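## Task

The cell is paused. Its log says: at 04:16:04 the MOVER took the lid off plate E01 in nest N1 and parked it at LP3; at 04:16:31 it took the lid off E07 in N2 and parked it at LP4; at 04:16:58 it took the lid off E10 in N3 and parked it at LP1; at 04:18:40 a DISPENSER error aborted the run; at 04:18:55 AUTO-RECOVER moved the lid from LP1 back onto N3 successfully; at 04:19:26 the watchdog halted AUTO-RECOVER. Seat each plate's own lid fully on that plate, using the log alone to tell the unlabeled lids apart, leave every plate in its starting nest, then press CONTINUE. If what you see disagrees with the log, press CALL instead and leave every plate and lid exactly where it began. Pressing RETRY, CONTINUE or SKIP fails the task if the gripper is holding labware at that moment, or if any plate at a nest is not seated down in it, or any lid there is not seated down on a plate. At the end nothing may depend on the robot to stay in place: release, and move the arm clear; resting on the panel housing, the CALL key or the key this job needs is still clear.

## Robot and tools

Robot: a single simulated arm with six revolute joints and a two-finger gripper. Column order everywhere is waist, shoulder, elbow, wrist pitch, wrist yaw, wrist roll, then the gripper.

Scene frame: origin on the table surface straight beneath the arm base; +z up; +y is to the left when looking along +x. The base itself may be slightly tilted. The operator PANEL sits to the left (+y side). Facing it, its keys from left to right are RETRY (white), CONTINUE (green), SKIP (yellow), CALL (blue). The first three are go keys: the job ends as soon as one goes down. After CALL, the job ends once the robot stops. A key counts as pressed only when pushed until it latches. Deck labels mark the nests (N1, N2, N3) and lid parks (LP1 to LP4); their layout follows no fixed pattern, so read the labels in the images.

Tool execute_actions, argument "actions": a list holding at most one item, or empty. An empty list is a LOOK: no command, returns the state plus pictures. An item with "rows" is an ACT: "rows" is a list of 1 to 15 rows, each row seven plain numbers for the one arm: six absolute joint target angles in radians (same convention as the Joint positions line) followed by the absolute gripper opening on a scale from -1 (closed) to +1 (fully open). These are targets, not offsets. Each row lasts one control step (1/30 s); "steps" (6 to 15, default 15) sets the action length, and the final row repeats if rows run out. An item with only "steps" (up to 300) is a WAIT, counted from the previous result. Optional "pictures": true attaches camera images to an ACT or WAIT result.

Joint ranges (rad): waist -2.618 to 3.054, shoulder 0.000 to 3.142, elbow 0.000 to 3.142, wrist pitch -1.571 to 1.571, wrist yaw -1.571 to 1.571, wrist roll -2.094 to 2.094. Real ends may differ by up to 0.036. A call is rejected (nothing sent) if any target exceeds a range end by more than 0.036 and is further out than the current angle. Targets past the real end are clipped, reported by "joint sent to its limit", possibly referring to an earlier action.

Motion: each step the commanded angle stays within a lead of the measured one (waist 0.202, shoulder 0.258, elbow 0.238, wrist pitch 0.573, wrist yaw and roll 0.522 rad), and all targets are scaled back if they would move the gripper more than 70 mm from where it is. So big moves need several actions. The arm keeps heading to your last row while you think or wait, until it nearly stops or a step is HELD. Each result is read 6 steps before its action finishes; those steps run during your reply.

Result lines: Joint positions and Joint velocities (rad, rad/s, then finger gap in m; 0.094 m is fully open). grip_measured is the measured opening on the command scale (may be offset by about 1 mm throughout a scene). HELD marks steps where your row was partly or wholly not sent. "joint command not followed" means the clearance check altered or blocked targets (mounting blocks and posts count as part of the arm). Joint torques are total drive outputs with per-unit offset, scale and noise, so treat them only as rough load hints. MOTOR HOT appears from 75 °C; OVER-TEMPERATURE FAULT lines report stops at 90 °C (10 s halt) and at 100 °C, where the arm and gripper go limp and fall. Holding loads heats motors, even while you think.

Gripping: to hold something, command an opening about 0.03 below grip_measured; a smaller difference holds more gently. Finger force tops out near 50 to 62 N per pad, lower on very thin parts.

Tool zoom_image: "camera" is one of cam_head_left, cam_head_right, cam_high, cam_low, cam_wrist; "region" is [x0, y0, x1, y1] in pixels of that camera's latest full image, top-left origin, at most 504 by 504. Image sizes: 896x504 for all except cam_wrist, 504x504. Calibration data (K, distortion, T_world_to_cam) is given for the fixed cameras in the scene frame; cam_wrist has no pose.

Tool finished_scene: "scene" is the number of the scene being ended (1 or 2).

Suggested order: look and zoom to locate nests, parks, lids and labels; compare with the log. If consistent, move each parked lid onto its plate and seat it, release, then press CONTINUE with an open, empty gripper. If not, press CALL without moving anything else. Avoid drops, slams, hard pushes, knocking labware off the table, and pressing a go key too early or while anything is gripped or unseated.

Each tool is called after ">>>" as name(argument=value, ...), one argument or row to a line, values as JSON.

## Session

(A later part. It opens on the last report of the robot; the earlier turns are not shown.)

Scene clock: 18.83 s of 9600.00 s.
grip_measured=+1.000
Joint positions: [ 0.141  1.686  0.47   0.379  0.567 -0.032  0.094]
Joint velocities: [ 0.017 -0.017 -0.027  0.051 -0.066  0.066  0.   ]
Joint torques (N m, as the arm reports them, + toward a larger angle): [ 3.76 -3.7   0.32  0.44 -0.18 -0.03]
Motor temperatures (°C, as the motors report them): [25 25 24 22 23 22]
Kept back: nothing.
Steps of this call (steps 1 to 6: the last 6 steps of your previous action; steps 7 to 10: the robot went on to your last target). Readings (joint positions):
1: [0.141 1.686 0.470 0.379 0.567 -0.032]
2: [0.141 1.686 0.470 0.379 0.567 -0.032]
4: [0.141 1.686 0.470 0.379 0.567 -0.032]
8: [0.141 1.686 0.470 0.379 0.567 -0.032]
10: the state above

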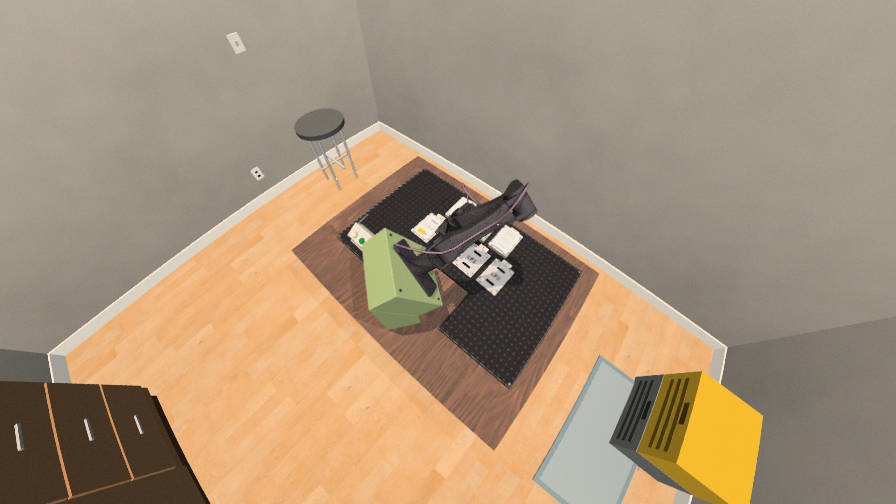

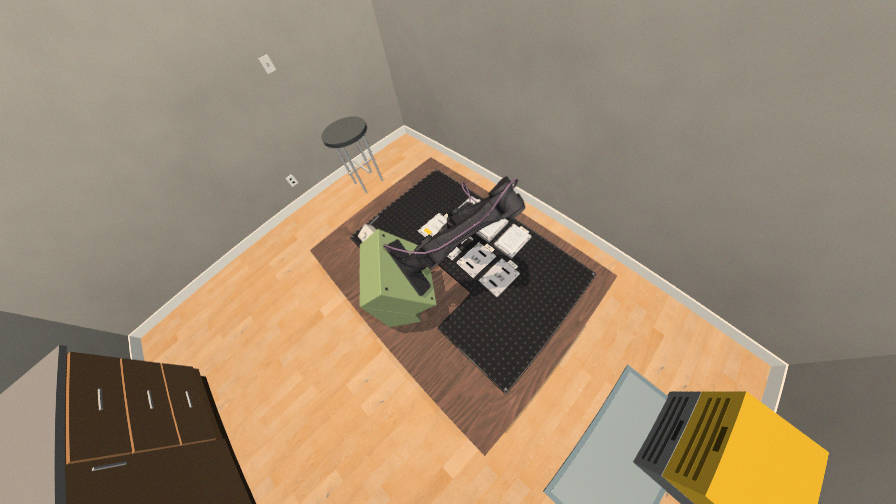

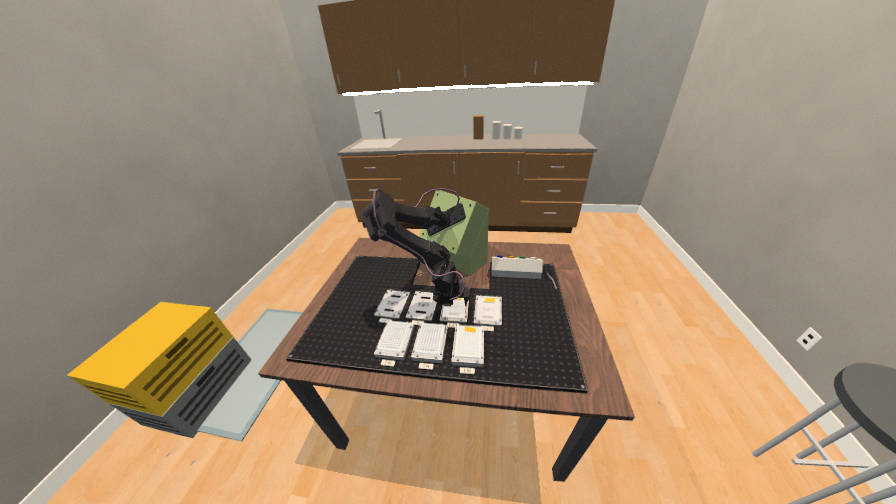

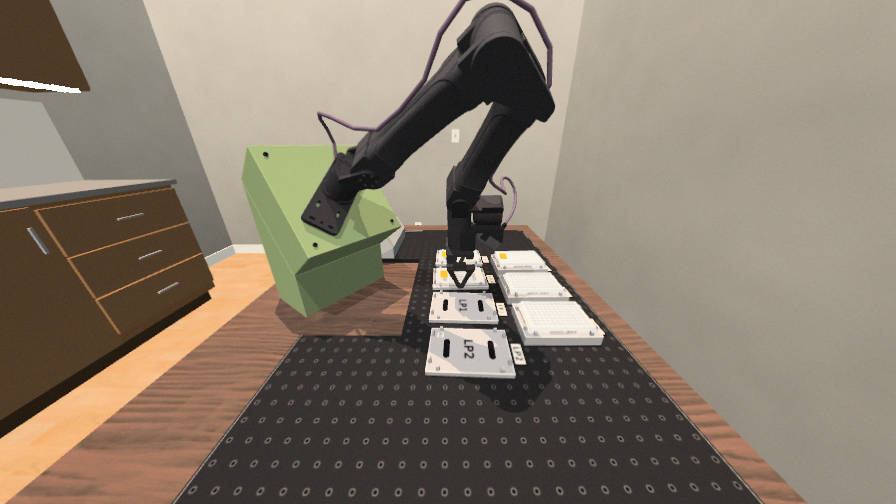

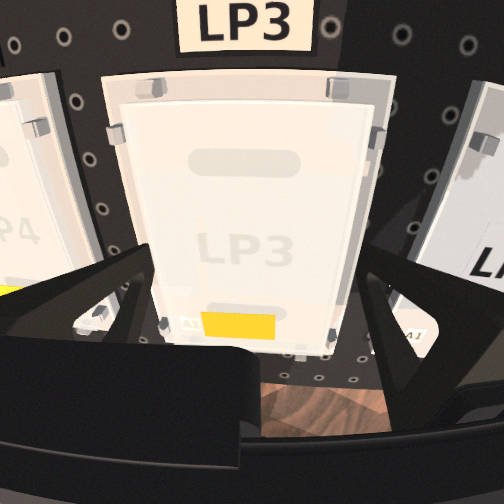

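>>> execute_actions(
  actions=[
    {"rows":[[0.185,1.66,0.49,0.36,0.575,-0.035,1],[0.185,1.66,0.5,0.36,0.575,-0.035,1],[0.185,1.66,0.508,0.36,0.575,-0.035,1]],"steps":15},
  ],
)

>>> execute_actions(
  actions=[
    {"rows":[[0.17,1.69,0.5,0.37,0.575,-0.035,1],[0.17,1.70,0.5,0.375,0.575,-0.035,1],[0.17,1.71,0.5,0.38,0.575,-0.035,1],[0.17,1.722,0.5,0.385,0.575,-0.035,1]],"steps":15},
  ],
)

>>> execute_actions(
  actions=[
    {"steps":10},
  ],
  pictures=true,
)

>>> zoom_image(
  camera="cam_low",
  region=[425, 250, 505, 310],
)

Scene clock: 19.67 s of 9600.00 s.
grip_measured=+1.000
Joint positions: [ 0.157  1.686  0.479  0.357  0.593 -0.032  0.094]
Joint velocities: [ 0.022 -0.002  0.012 -0.037  0.037  0.007  0.   ]
Joint torques (N m, as the arm reports them, + toward a larger angle): [ 6.54 -8.17  2.03  0.39 -0.32 -0.02]
Motor temperatures (°C, as the motors report them): [25 25 24 22 23 22]
Steps of this call (steps 1 to 15: the robot went on to your last target; step 16: nothing new was sent; steps 17 to 25: the first 9 steps of this action). Readings (joint positions):
17: [0.144 1.686 0.470 0.378 0.569 -0.032]
18: [0.148 1.686 0.470 0.377 0.576 -0.032]
20: [0.154 1.686 0.474 0.367 0.586 -0.032]
24: [0.157 1.686 0.479 0.358 0.593 -0.032]
25: the state above

Scene clock: 20.17 s of 9600.00 s.
grip_measured=+1.000
Joint positions: [ 0.168  1.693  0.484  0.371  0.588 -0.032  0.094]
Joint velocities: [ 0.027 -0.017  0.012  0.051  0.051 -0.051  0.   ]
Joint torques (N m, as the arm reports them, + toward a larger angle): [ 4.6  -3.37  0.97  0.48 -0.2  -0.03]
Motor temperatures (°C, as the motors report them): [25 25 24 22 23 22]
Steps of this call (steps 1 to 6: the last 6 steps of your previous action; steps 7 to 15: the first 9 steps of this action). Readings (joint positions):
7: [0.168 1.686 0.484 0.358 0.587 -0.032]
8: [0.168 1.686 0.484 0.359 0.587 -0.032]
10: [0.168 1.687 0.484 0.363 0.587 -0.032]
14: [0.168 1.693 0.484 0.371 0.588 -0.032]
15: the state above

Scene clock: 20.50 s of 9600.00 s.
grip_measured=+1.000
Joint positions: [ 0.168  1.693  0.484  0.371  0.588 -0.032  0.094]
Joint velocities: [-0.012  0.017  0.007 -0.007  0.051 -0.037  0.   ]
Joint torques (N m, as the arm reports them, + toward a larger angle): [ 4.57 -3.41  0.97  0.48 -0.19 -0.02]
Motor temperatures (°C, as the motors report them): [25 25 24 22 23 22]
Kept back: nothing.
Steps of this call (steps 1 to 6: the last 6 steps of your previous action; steps 7 to 10: the robot went on to your last target). Readings (joint positions):
1: [0.168 1.693 0.484 0.371 0.588 -0.032]
2: [0.168 1.693 0.484 0.371 0.588 -0.032]
4: [0.168 1.693 0.484 0.371 0.588 -0.032]
8: [0.168 1.693 0.484 0.371 0.588 -0.032]
10: the state above

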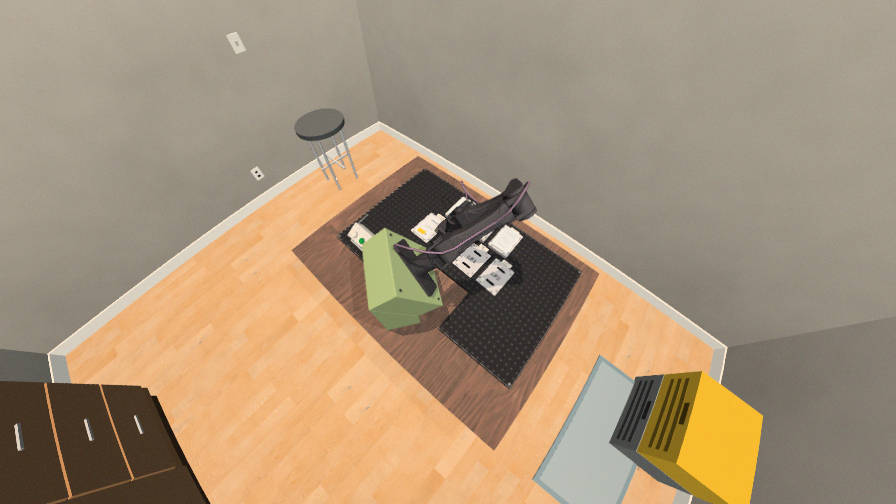

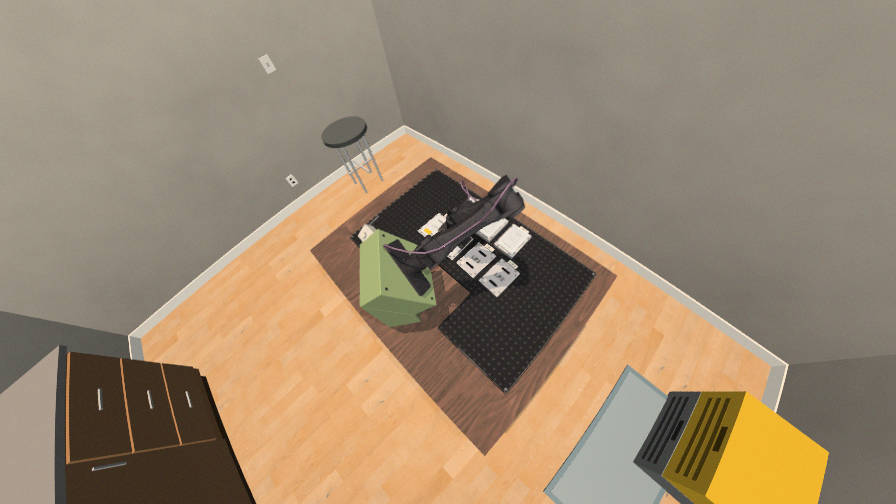

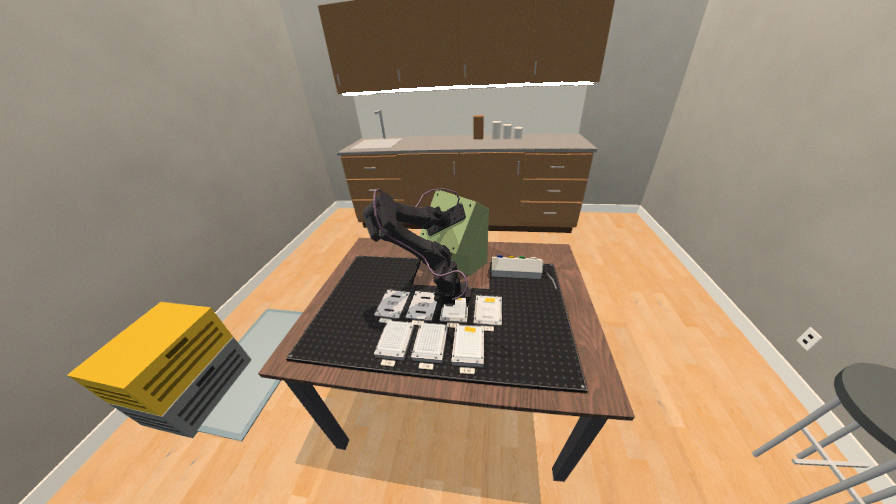

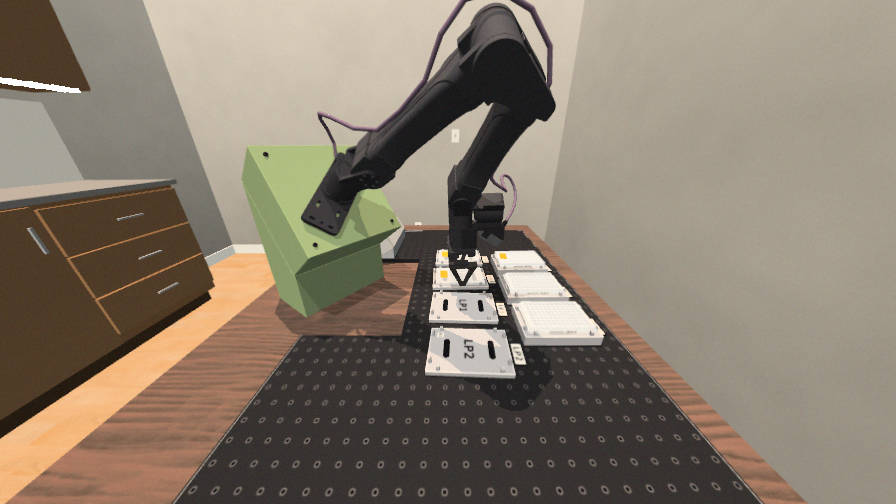

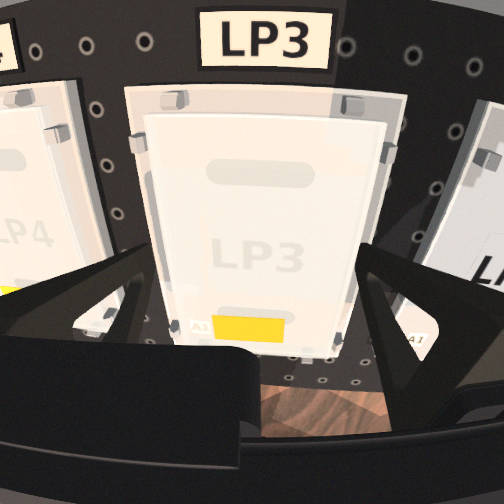

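Region (425, 250, 505, 310) of cam_low's 896x504 image, scaled by 6.300, with more detail than that image has; it fills the top 378 rows of this view, and the rest is white.

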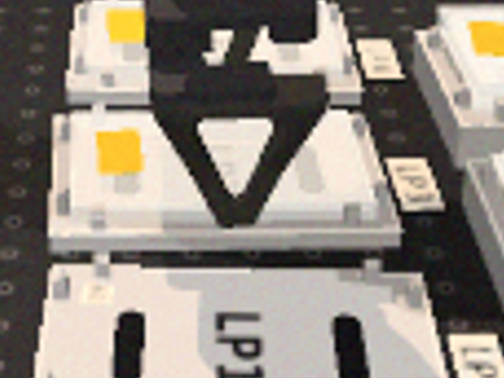

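>>> execute_actions(
  actions=[
    {"rows":[[0.16,1.73,0.505,0.39,0.57,-0.035,1],[0.155,1.735,0.507,0.395,0.57,-0.035,1],[0.15,1.74,0.51,0.4,0.568,-0.035,1],[0.145,1.745,0.512,0.405,0.568,-0.035,1],[0.142,1.75,0.512,0.405,0.568,-0.035,1]],"steps":15},
  ],
)

>>> execute_actions(
  actions=[
    {"steps":10},
  ],
  pictures=true,
)

>>> zoom_image(
  camera="cam_low",
  region=[425, 250, 505, 310],
)

Scene clock: 21.17 s of 9600.00 s.
grip_measured=+1.000
Joint positions: [ 0.168  1.698  0.484  0.378  0.593 -0.032  0.094]
Joint velocities: [ 0.007  0.002 -0.022  0.007  0.022  0.037  0.   ]
Joint torques (N m, as the arm reports them, + toward a larger angle): [ 2.31 -1.48  2.02  0.59 -0.32 -0.02]
Motor temperatures (°C, as the motors report them): [25 25 24 22 23 22]
Steps of this call (steps 1 to 11: the robot went on to your last target; steps 12 to 20: the first 9 steps of this action). Readings (joint positions):
12: [0.168 1.693 0.484 0.371 0.588 -0.032]
13: [0.168 1.694 0.484 0.372 0.588 -0.032]
15: [0.168 1.697 0.484 0.375 0.592 -0.032]
19: [0.168 1.698 0.484 0.378 0.593 -0.032]
20: the state above

Scene clock: 21.50 s of 9600.00 s.
grip_measured=+1.000
Joint positions: [ 0.168  1.698  0.484  0.378  0.593 -0.032  0.094]
Joint velocities: [ 0.022 -0.017  0.007 -0.037  0.037  0.081  0.   ]
Joint torques (N m, as the arm reports them, + toward a larger angle): [ 2.29 -1.47  2.02  0.59 -0.32 -0.02]
Motor temperatures (°C, as the motors report them): [25 25 24 22 23 22]
Kept back: nothing.
Steps of this call (steps 1 to 6: the last 6 steps of your previous action; steps 7 to 10: the robot went on to your last target). Readings (joint positions):
1: [0.168 1.698 0.484 0.378 0.593 -0.032]
2: [0.168 1.698 0.484 0.378 0.593 -0.032]
4: [0.168 1.698 0.484 0.378 0.593 -0.032]
8: [0.168 1.698 0.484 0.378 0.593 -0.032]
10: the state above

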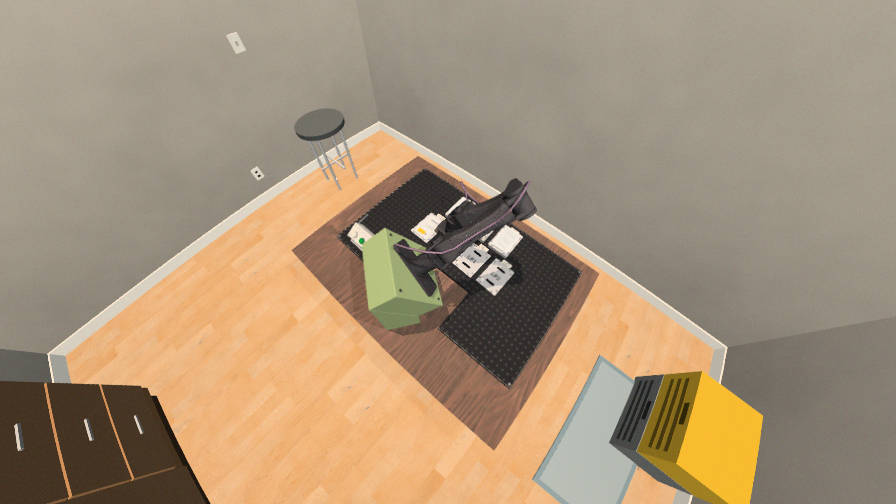

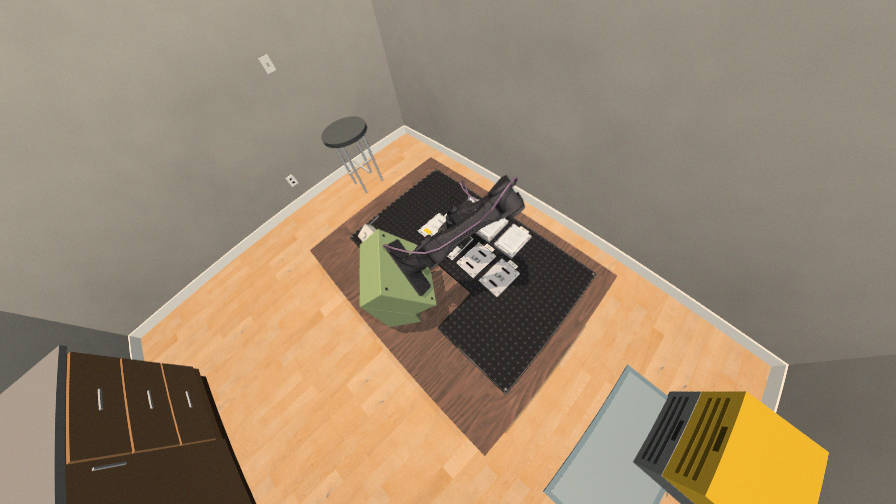

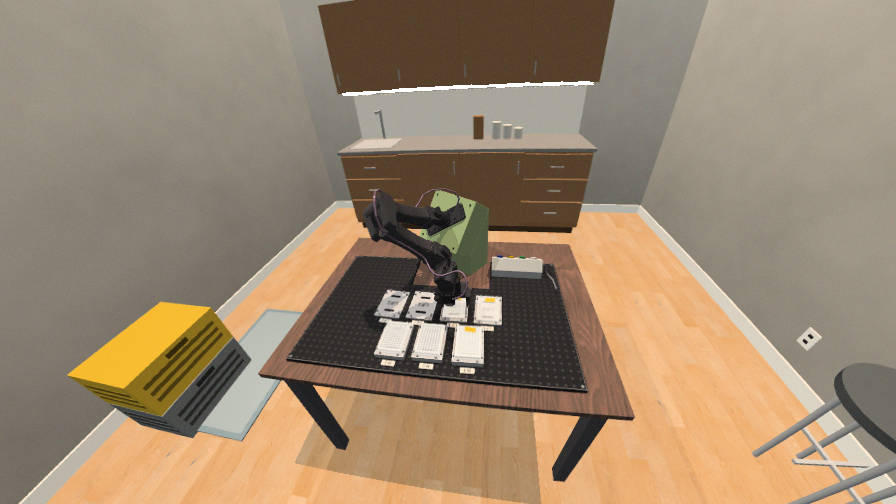

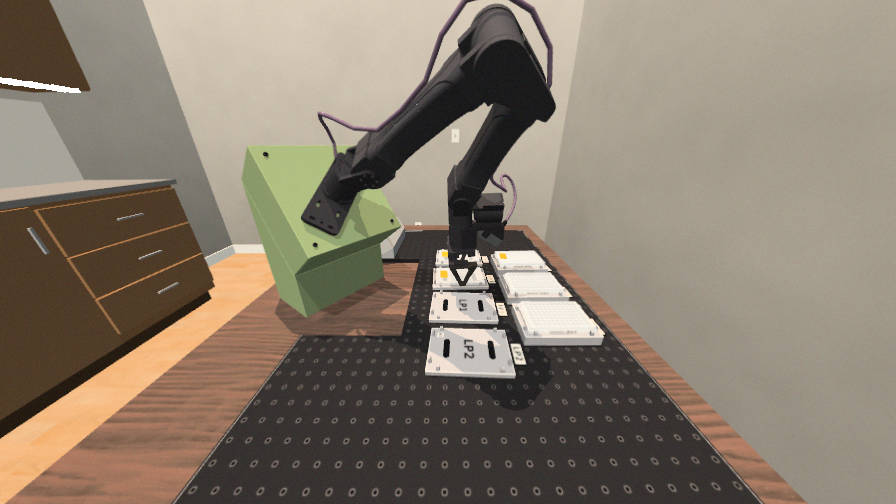

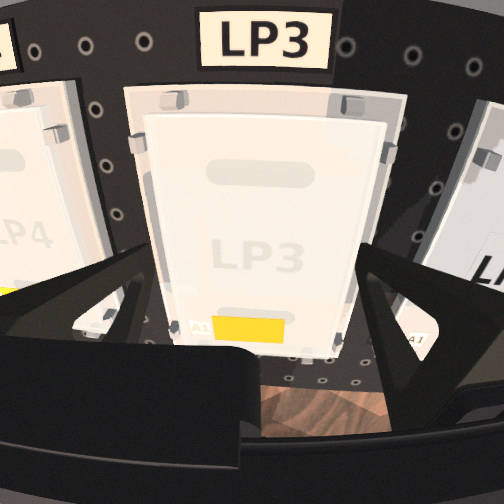

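Region (425, 250, 505, 310) of cam_low's 896x504 image, scaled by 6.300, with more detail than that image has; it fills the top 378 rows of this view, and the rest is white.

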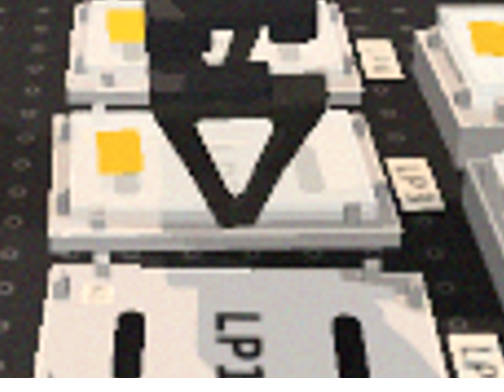

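>>> execute_actions(
  actions=[
    {"rows":[[0.168,1.665,0.49,0.378,0.6,-0.035,1],[0.168,1.665,0.49,0.378,0.6,-0.035,1],[0.168,1.665,0.49,0.378,0.6,-0.035,1],[0.168,1.665,0.49,0.378,0.615,-0.035,1]],"steps":15},
  ],
)

>>> execute_actions(
  actions=[
    {"steps":10},
  ],
  pictures=true,
)

>>> zoom_image(
  camera="cam_wrist",
  region=[100, 200, 400, 340],
)

Scene clock: 23.23 s of 9600.00 s.
grip_measured=+1.000
Joint positions: [ 0.169  1.685  0.484  0.375  0.604 -0.032  0.094]
Joint velocities: [ 0.012 -0.012  0.017 -0.022  0.037 -0.007  0.   ]
Joint torques (N m, as the arm reports them, + toward a larger angle): [ 4.26 -7.66  0.14  0.4   0.03 -0.03]
Motor temperatures (°C, as the motors report them): [25 25 24 22 23 22]
Steps of this call (steps 1 to 15: the robot went on to your last target; steps 16 to 43: nothing new was sent; steps 44 to 52: the first 9 steps of this action). Readings (joint positions):
44: [0.170 1.695 0.484 0.375 0.595 -0.032]
45: [0.169 1.692 0.484 0.375 0.595 -0.032]
47: [0.169 1.687 0.484 0.375 0.596 -0.032]
51: [0.169 1.685 0.484 0.375 0.603 -0.032]
52: the state above

Scene clock: 23.57 s of 9600.00 s.
grip_measured=+1.000
Joint positions: [ 0.169  1.685  0.484  0.375  0.607 -0.032  0.094]
Joint velocities: [ 0.007 -0.017  0.002 -0.066 -0.037 -0.037  0.   ]
Joint torques (N m, as the arm reports them, + toward a larger angle): [ 4.25 -7.66  0.15  0.4   0.04 -0.03]
Motor temperatures (°C, as the motors report them): [25 25 24 22 23 22]
Kept back: nothing.
Steps of this call (steps 1 to 6: the last 6 steps of your previous action; steps 7 to 10: the robot went on to your last target). Readings (joint positions):
1: [0.169 1.685 0.484 0.375 0.605 -0.032]
2: [0.169 1.685 0.484 0.375 0.605 -0.032]
4: [0.169 1.685 0.484 0.375 0.606 -0.032]
8: [0.169 1.685 0.484 0.375 0.607 -0.032]
10: the state above

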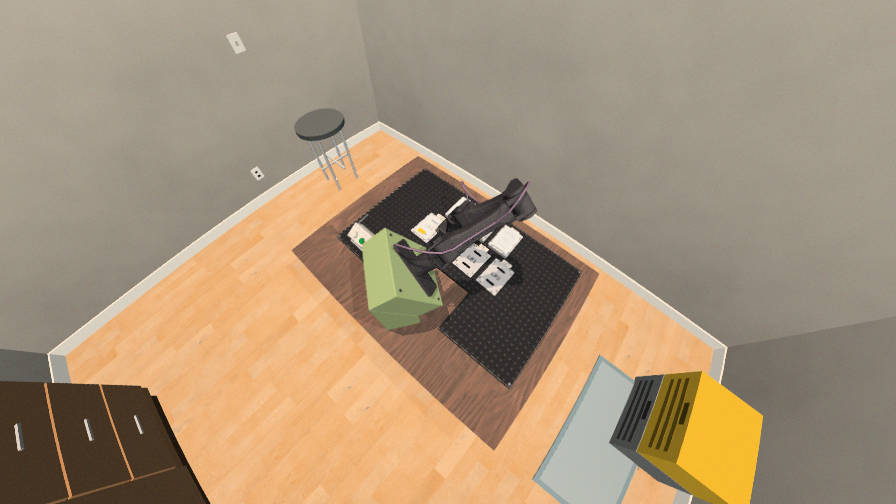

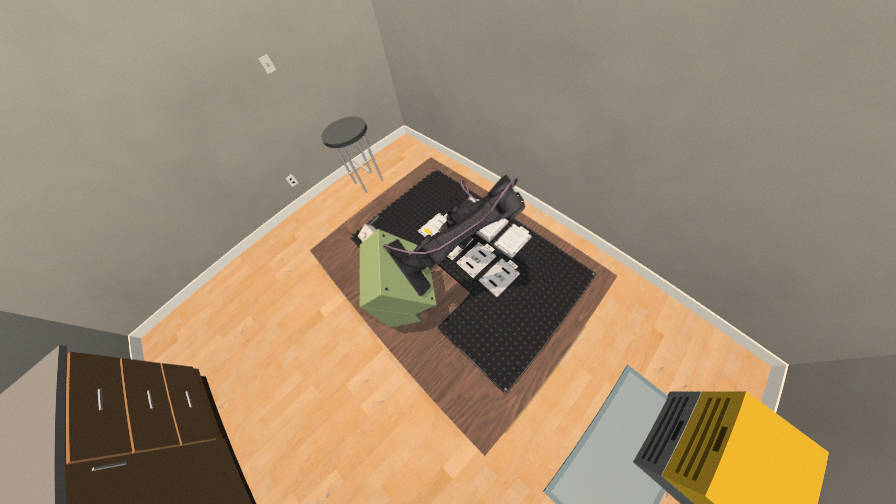

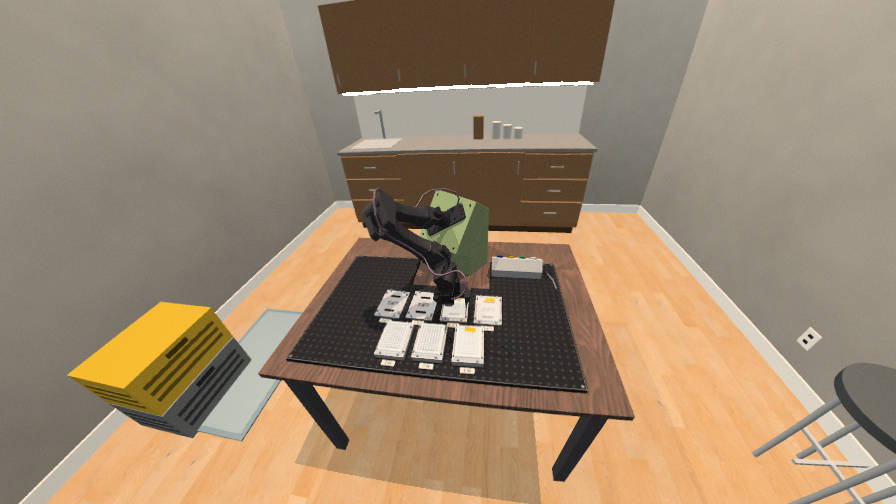

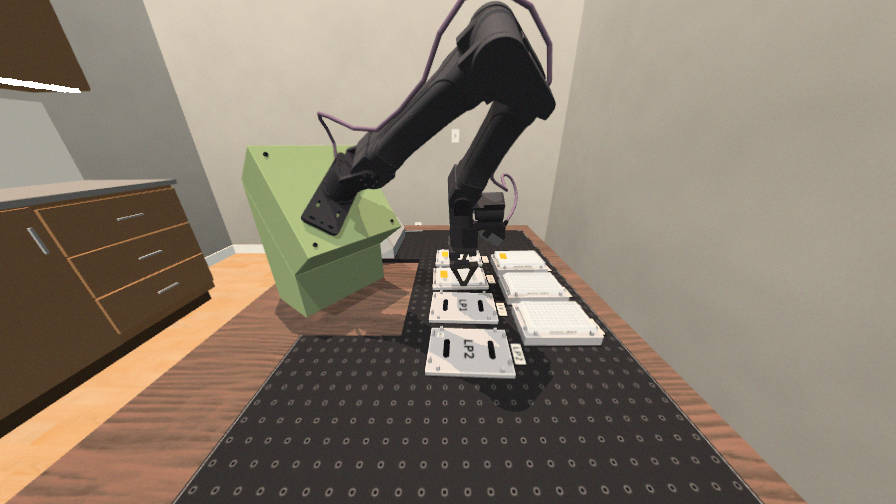

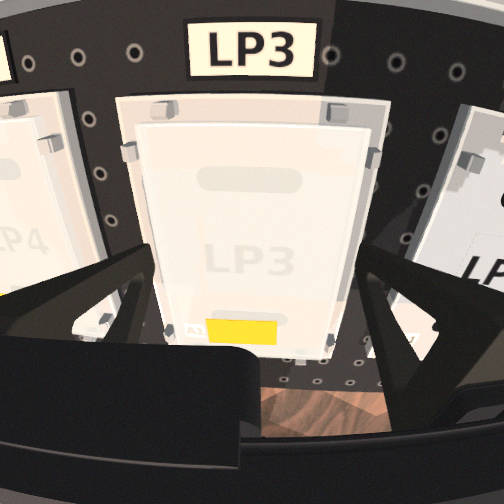

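Region (100, 200, 400, 340) of cam_wrist's 504x504 image, scaled by 1.680, with more detail than that image has; it fills the top 235 rows of this view, and the rest is white.

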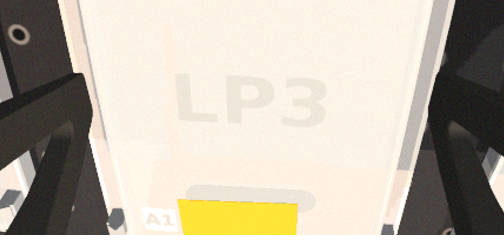

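>>> execute_actions(
  actions=[
    {"rows":[[0.168,1.71,0.5,0.39,0.607,-0.035,1],[0.168,1.72,0.5,0.395,0.607,-0.035,1],[0.165,1.73,0.5,0.4,0.607,-0.035,1],[0.16,1.74,0.5,0.405,0.607,-0.035,1],[0.155,1.745,0.5,0.41,0.607,-0.035,1],[0.15,1.75,0.5,0.415,0.607,-0.035,1]],"steps":15},
  ],
)

>>> execute_actions(
  actions=[
    {"steps":10},
  ],
  pictures=true,
)

>>> zoom_image(
  camera="cam_wrist",
  region=[100, 200, 400, 340],
)

Scene clock: 24.13 s of 9600.00 s.
grip_measured=+1.000
Joint positions: [ 0.17   1.706  0.484  0.396  0.614 -0.034  0.094]
Joint velocities: [-0.017 -0.012 -0.002  0.007 -0.007 -0.007  0.   ]
Joint torques (N m, as the arm reports them, + toward a larger angle): [ 2.82 -2.11  0.95  0.53 -0.11 -0.01]
Motor temperatures (°C, as the motors report them): [25 25 24 22 23 22]
Steps of this call (steps 1 to 8: the robot went on to your last target; steps 9 to 17: the first 9 steps of this action). Readings (joint positions):
9: [0.169 1.685 0.484 0.375 0.607 -0.032]
10: [0.169 1.686 0.484 0.377 0.607 -0.032]
12: [0.169 1.697 0.484 0.387 0.607 -0.032]
16: [0.170 1.706 0.484 0.396 0.614 -0.034]
17: the state above

Scene clock: 24.47 s of 9600.00 s.
grip_measured=+1.000
Joint positions: [ 0.17   1.706  0.484  0.396  0.614 -0.034  0.094]
Joint velocities: [ 0.022 -0.007 -0.027 -0.037 -0.066 -0.037  0.   ]
Joint torques (N m, as the arm reports them, + toward a larger angle): [ 2.83 -2.11  0.95  0.53 -0.11 -0.01]
Motor temperatures (°C, as the motors report them): [25 25 24 22 23 22]
Kept back: nothing.
Steps of this call (steps 1 to 6: the last 6 steps of your previous action; steps 7 to 10: the robot went on to your last target). Readings (joint positions):
1: [0.170 1.706 0.484 0.396 0.614 -0.034]
2: [0.170 1.706 0.484 0.396 0.614 -0.034]
4: [0.170 1.706 0.484 0.396 0.614 -0.034]
8: [0.170 1.706 0.484 0.396 0.614 -0.034]
10: the state above

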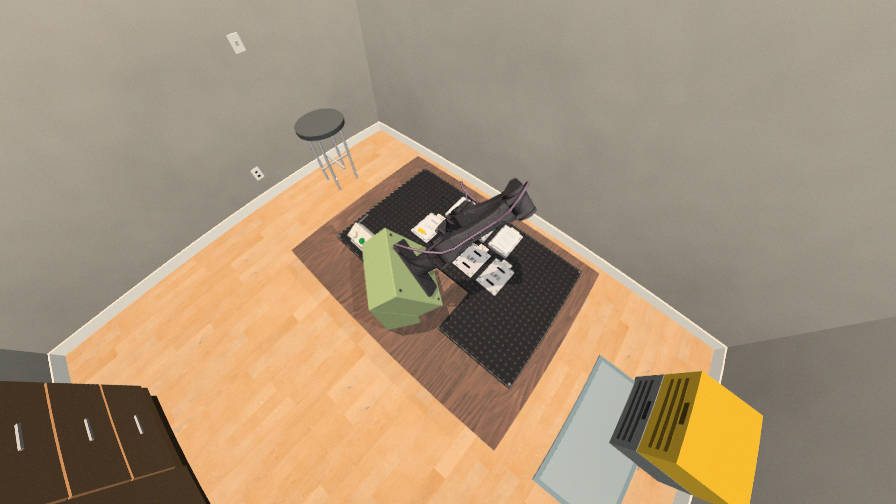

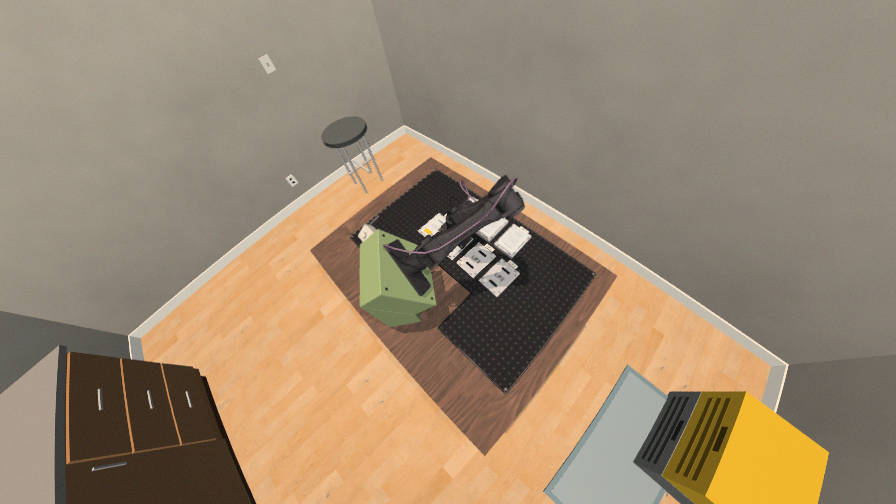

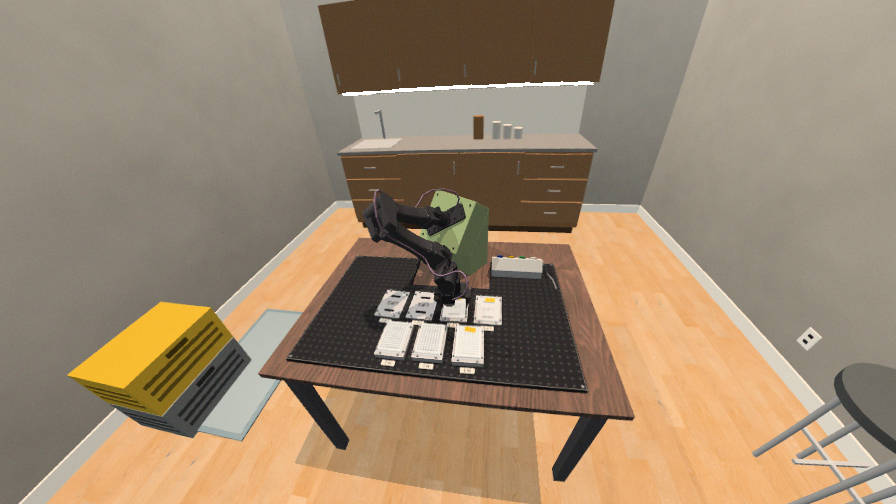

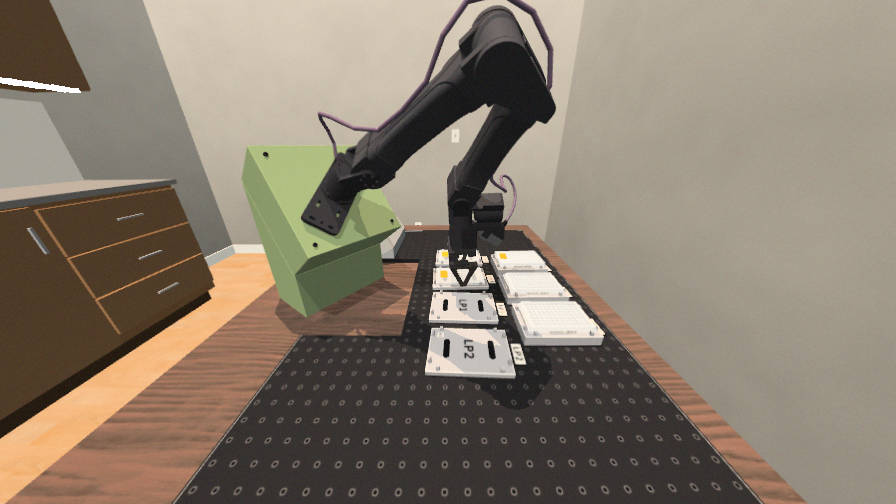

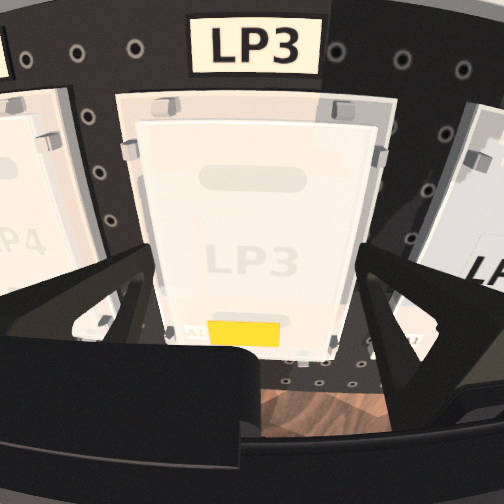

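Region (100, 200, 400, 340) of cam_wrist's 504x504 image, scaled by 1.680, with more detail than that image has; it fills the top 235 rows of this view, and the rest is white.

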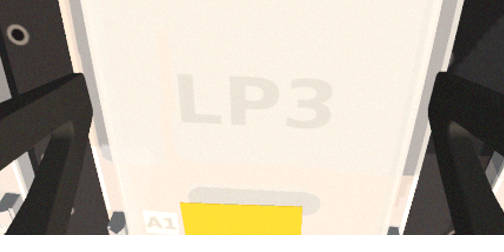

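>>> execute_actions(
  actions=[
    {"rows":[[0.165,1.725,0.49,0.4,0.607,-0.035,1],[0.165,1.725,0.49,0.4,0.607,-0.035,1],[0.165,1.725,0.49,0.4,0.607,-0.035,0.9],[0.165,1.725,0.49,0.4,0.607,-0.035,0.85],[0.165,1.725,0.49,0.4,0.607,-0.035,0.8],[0.165,1.725,0.49,0.4,0.607,-0.035,0.76]],"steps":15},
  ],
)

>>> execute_actions(
  actions=[
    {"steps":10},
  ],
  pictures=true,
)

>>> zoom_image(
  camera="cam_low",
  region=[435, 260, 495, 300],
)

Scene clock: 25.27 s of 9600.00 s.
grip_measured=+0.782
Joint positions: [ 0.171  1.706  0.484  0.396  0.611 -0.034  0.084]
Joint velocities: [ 0.012 -0.012  0.012 -0.007 -0.007 -0.007 -0.   ]
Joint torques (N m, as the arm reports them, + toward a larger angle): [ 3.92 -4.27  0.06  0.41 -0.08  0.  ]
Motor temperatures (°C, as the motors report them): [25 25 24 22 23 22]
Steps of this call (steps 1 to 15: the robot went on to your last target; steps 16 to 24: the first 9 steps of this action). Readings (joint positions):
16: [0.171 1.706 0.484 0.396 0.615 -0.034]
17: [0.171 1.706 0.484 0.396 0.616 -0.034]
19: [0.170 1.706 0.484 0.396 0.618 -0.034]
23: [0.171 1.706 0.484 0.396 0.611 -0.034]
24: the state above

Scene clock: 25.60 s of 9600.00 s.
grip_measured=+0.782
Joint positions: [ 0.171  1.706  0.484  0.396  0.611 -0.034  0.084]
Joint velocities: [ 0.007 -0.012 -0.012  0.037  0.007  0.051  0.   ]
Joint torques (N m, as the arm reports them, + toward a larger angle): [ 3.93 -4.28  0.06  0.41 -0.08 -0.01]
Motor temperatures (°C, as the motors report them): [25 25 24 22 23 22]
Kept back: nothing.
Steps of this call (steps 1 to 6: the last 6 steps of your previous action; steps 7 to 10: the robot went on to your last target). Readings (joint positions):
1: [0.171 1.706 0.484 0.396 0.611 -0.034]
2: [0.171 1.706 0.484 0.396 0.611 -0.034]
4: [0.171 1.706 0.484 0.396 0.611 -0.034]
8: [0.171 1.706 0.484 0.396 0.611 -0.034]
10: the state above

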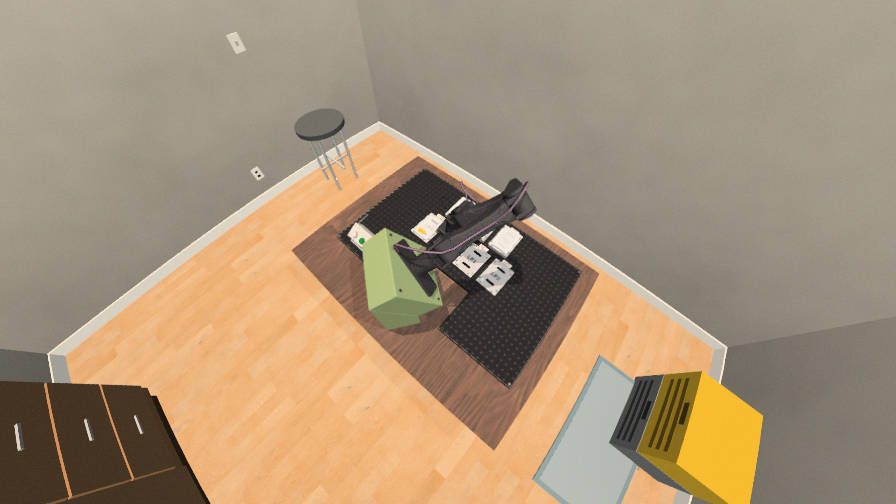

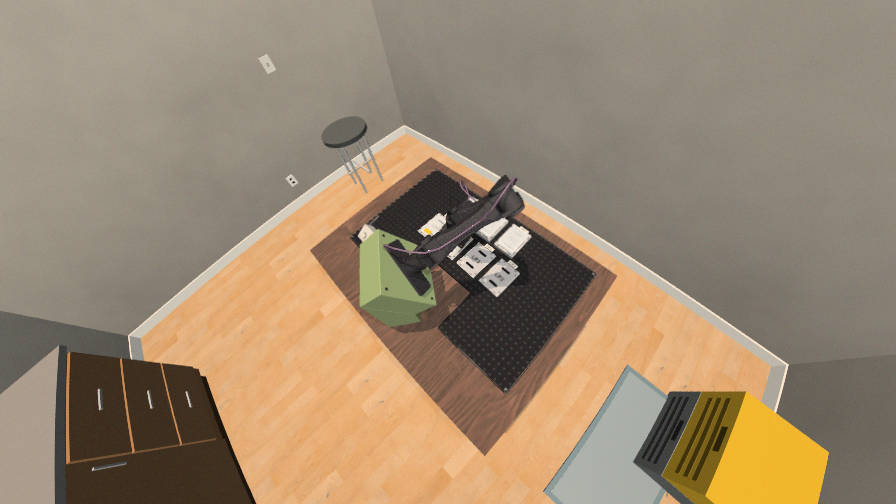

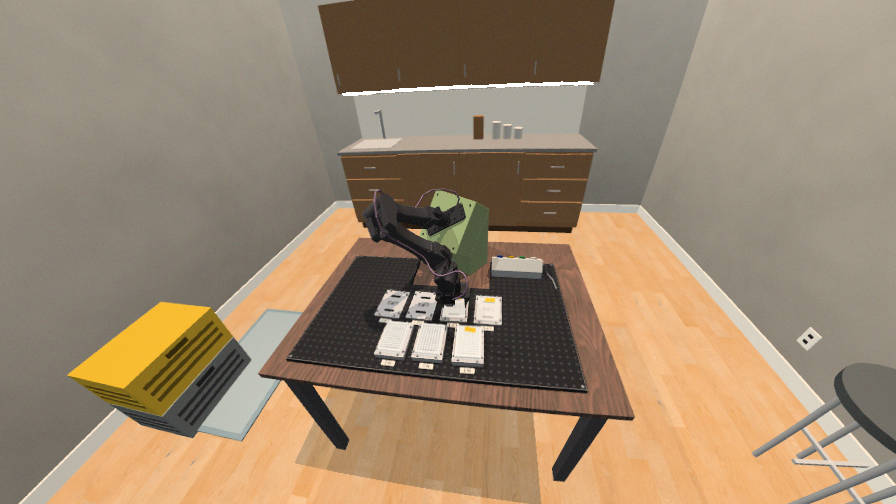

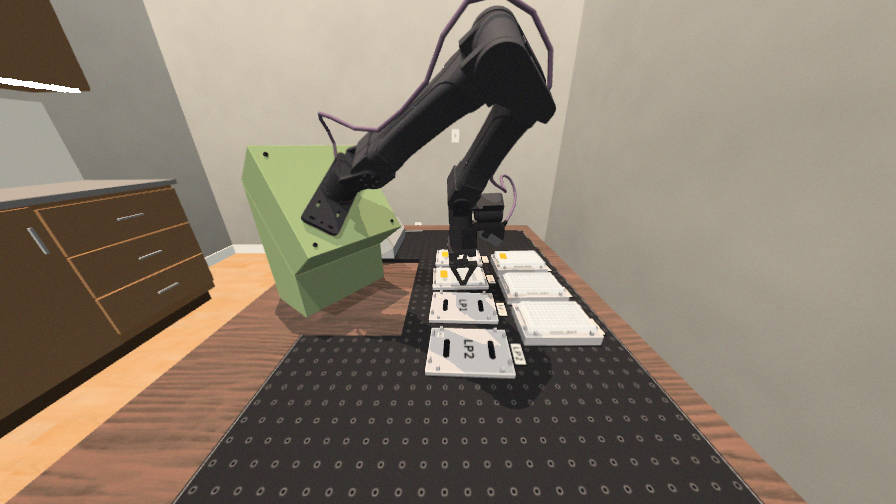

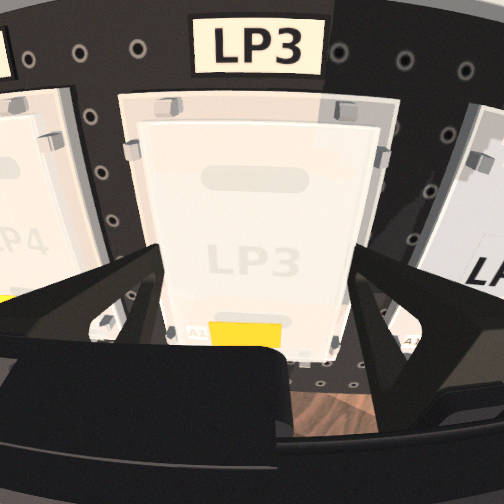

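Region (435, 260, 495, 300) of cam_low's 896x504 image, scaled by 8.400, with more detail than that image has.

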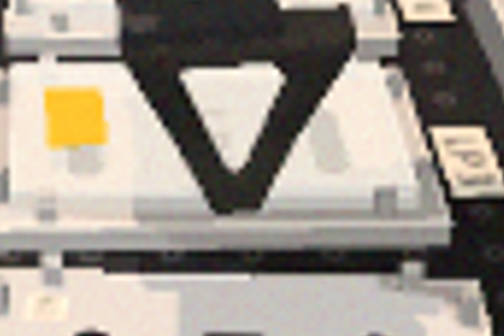

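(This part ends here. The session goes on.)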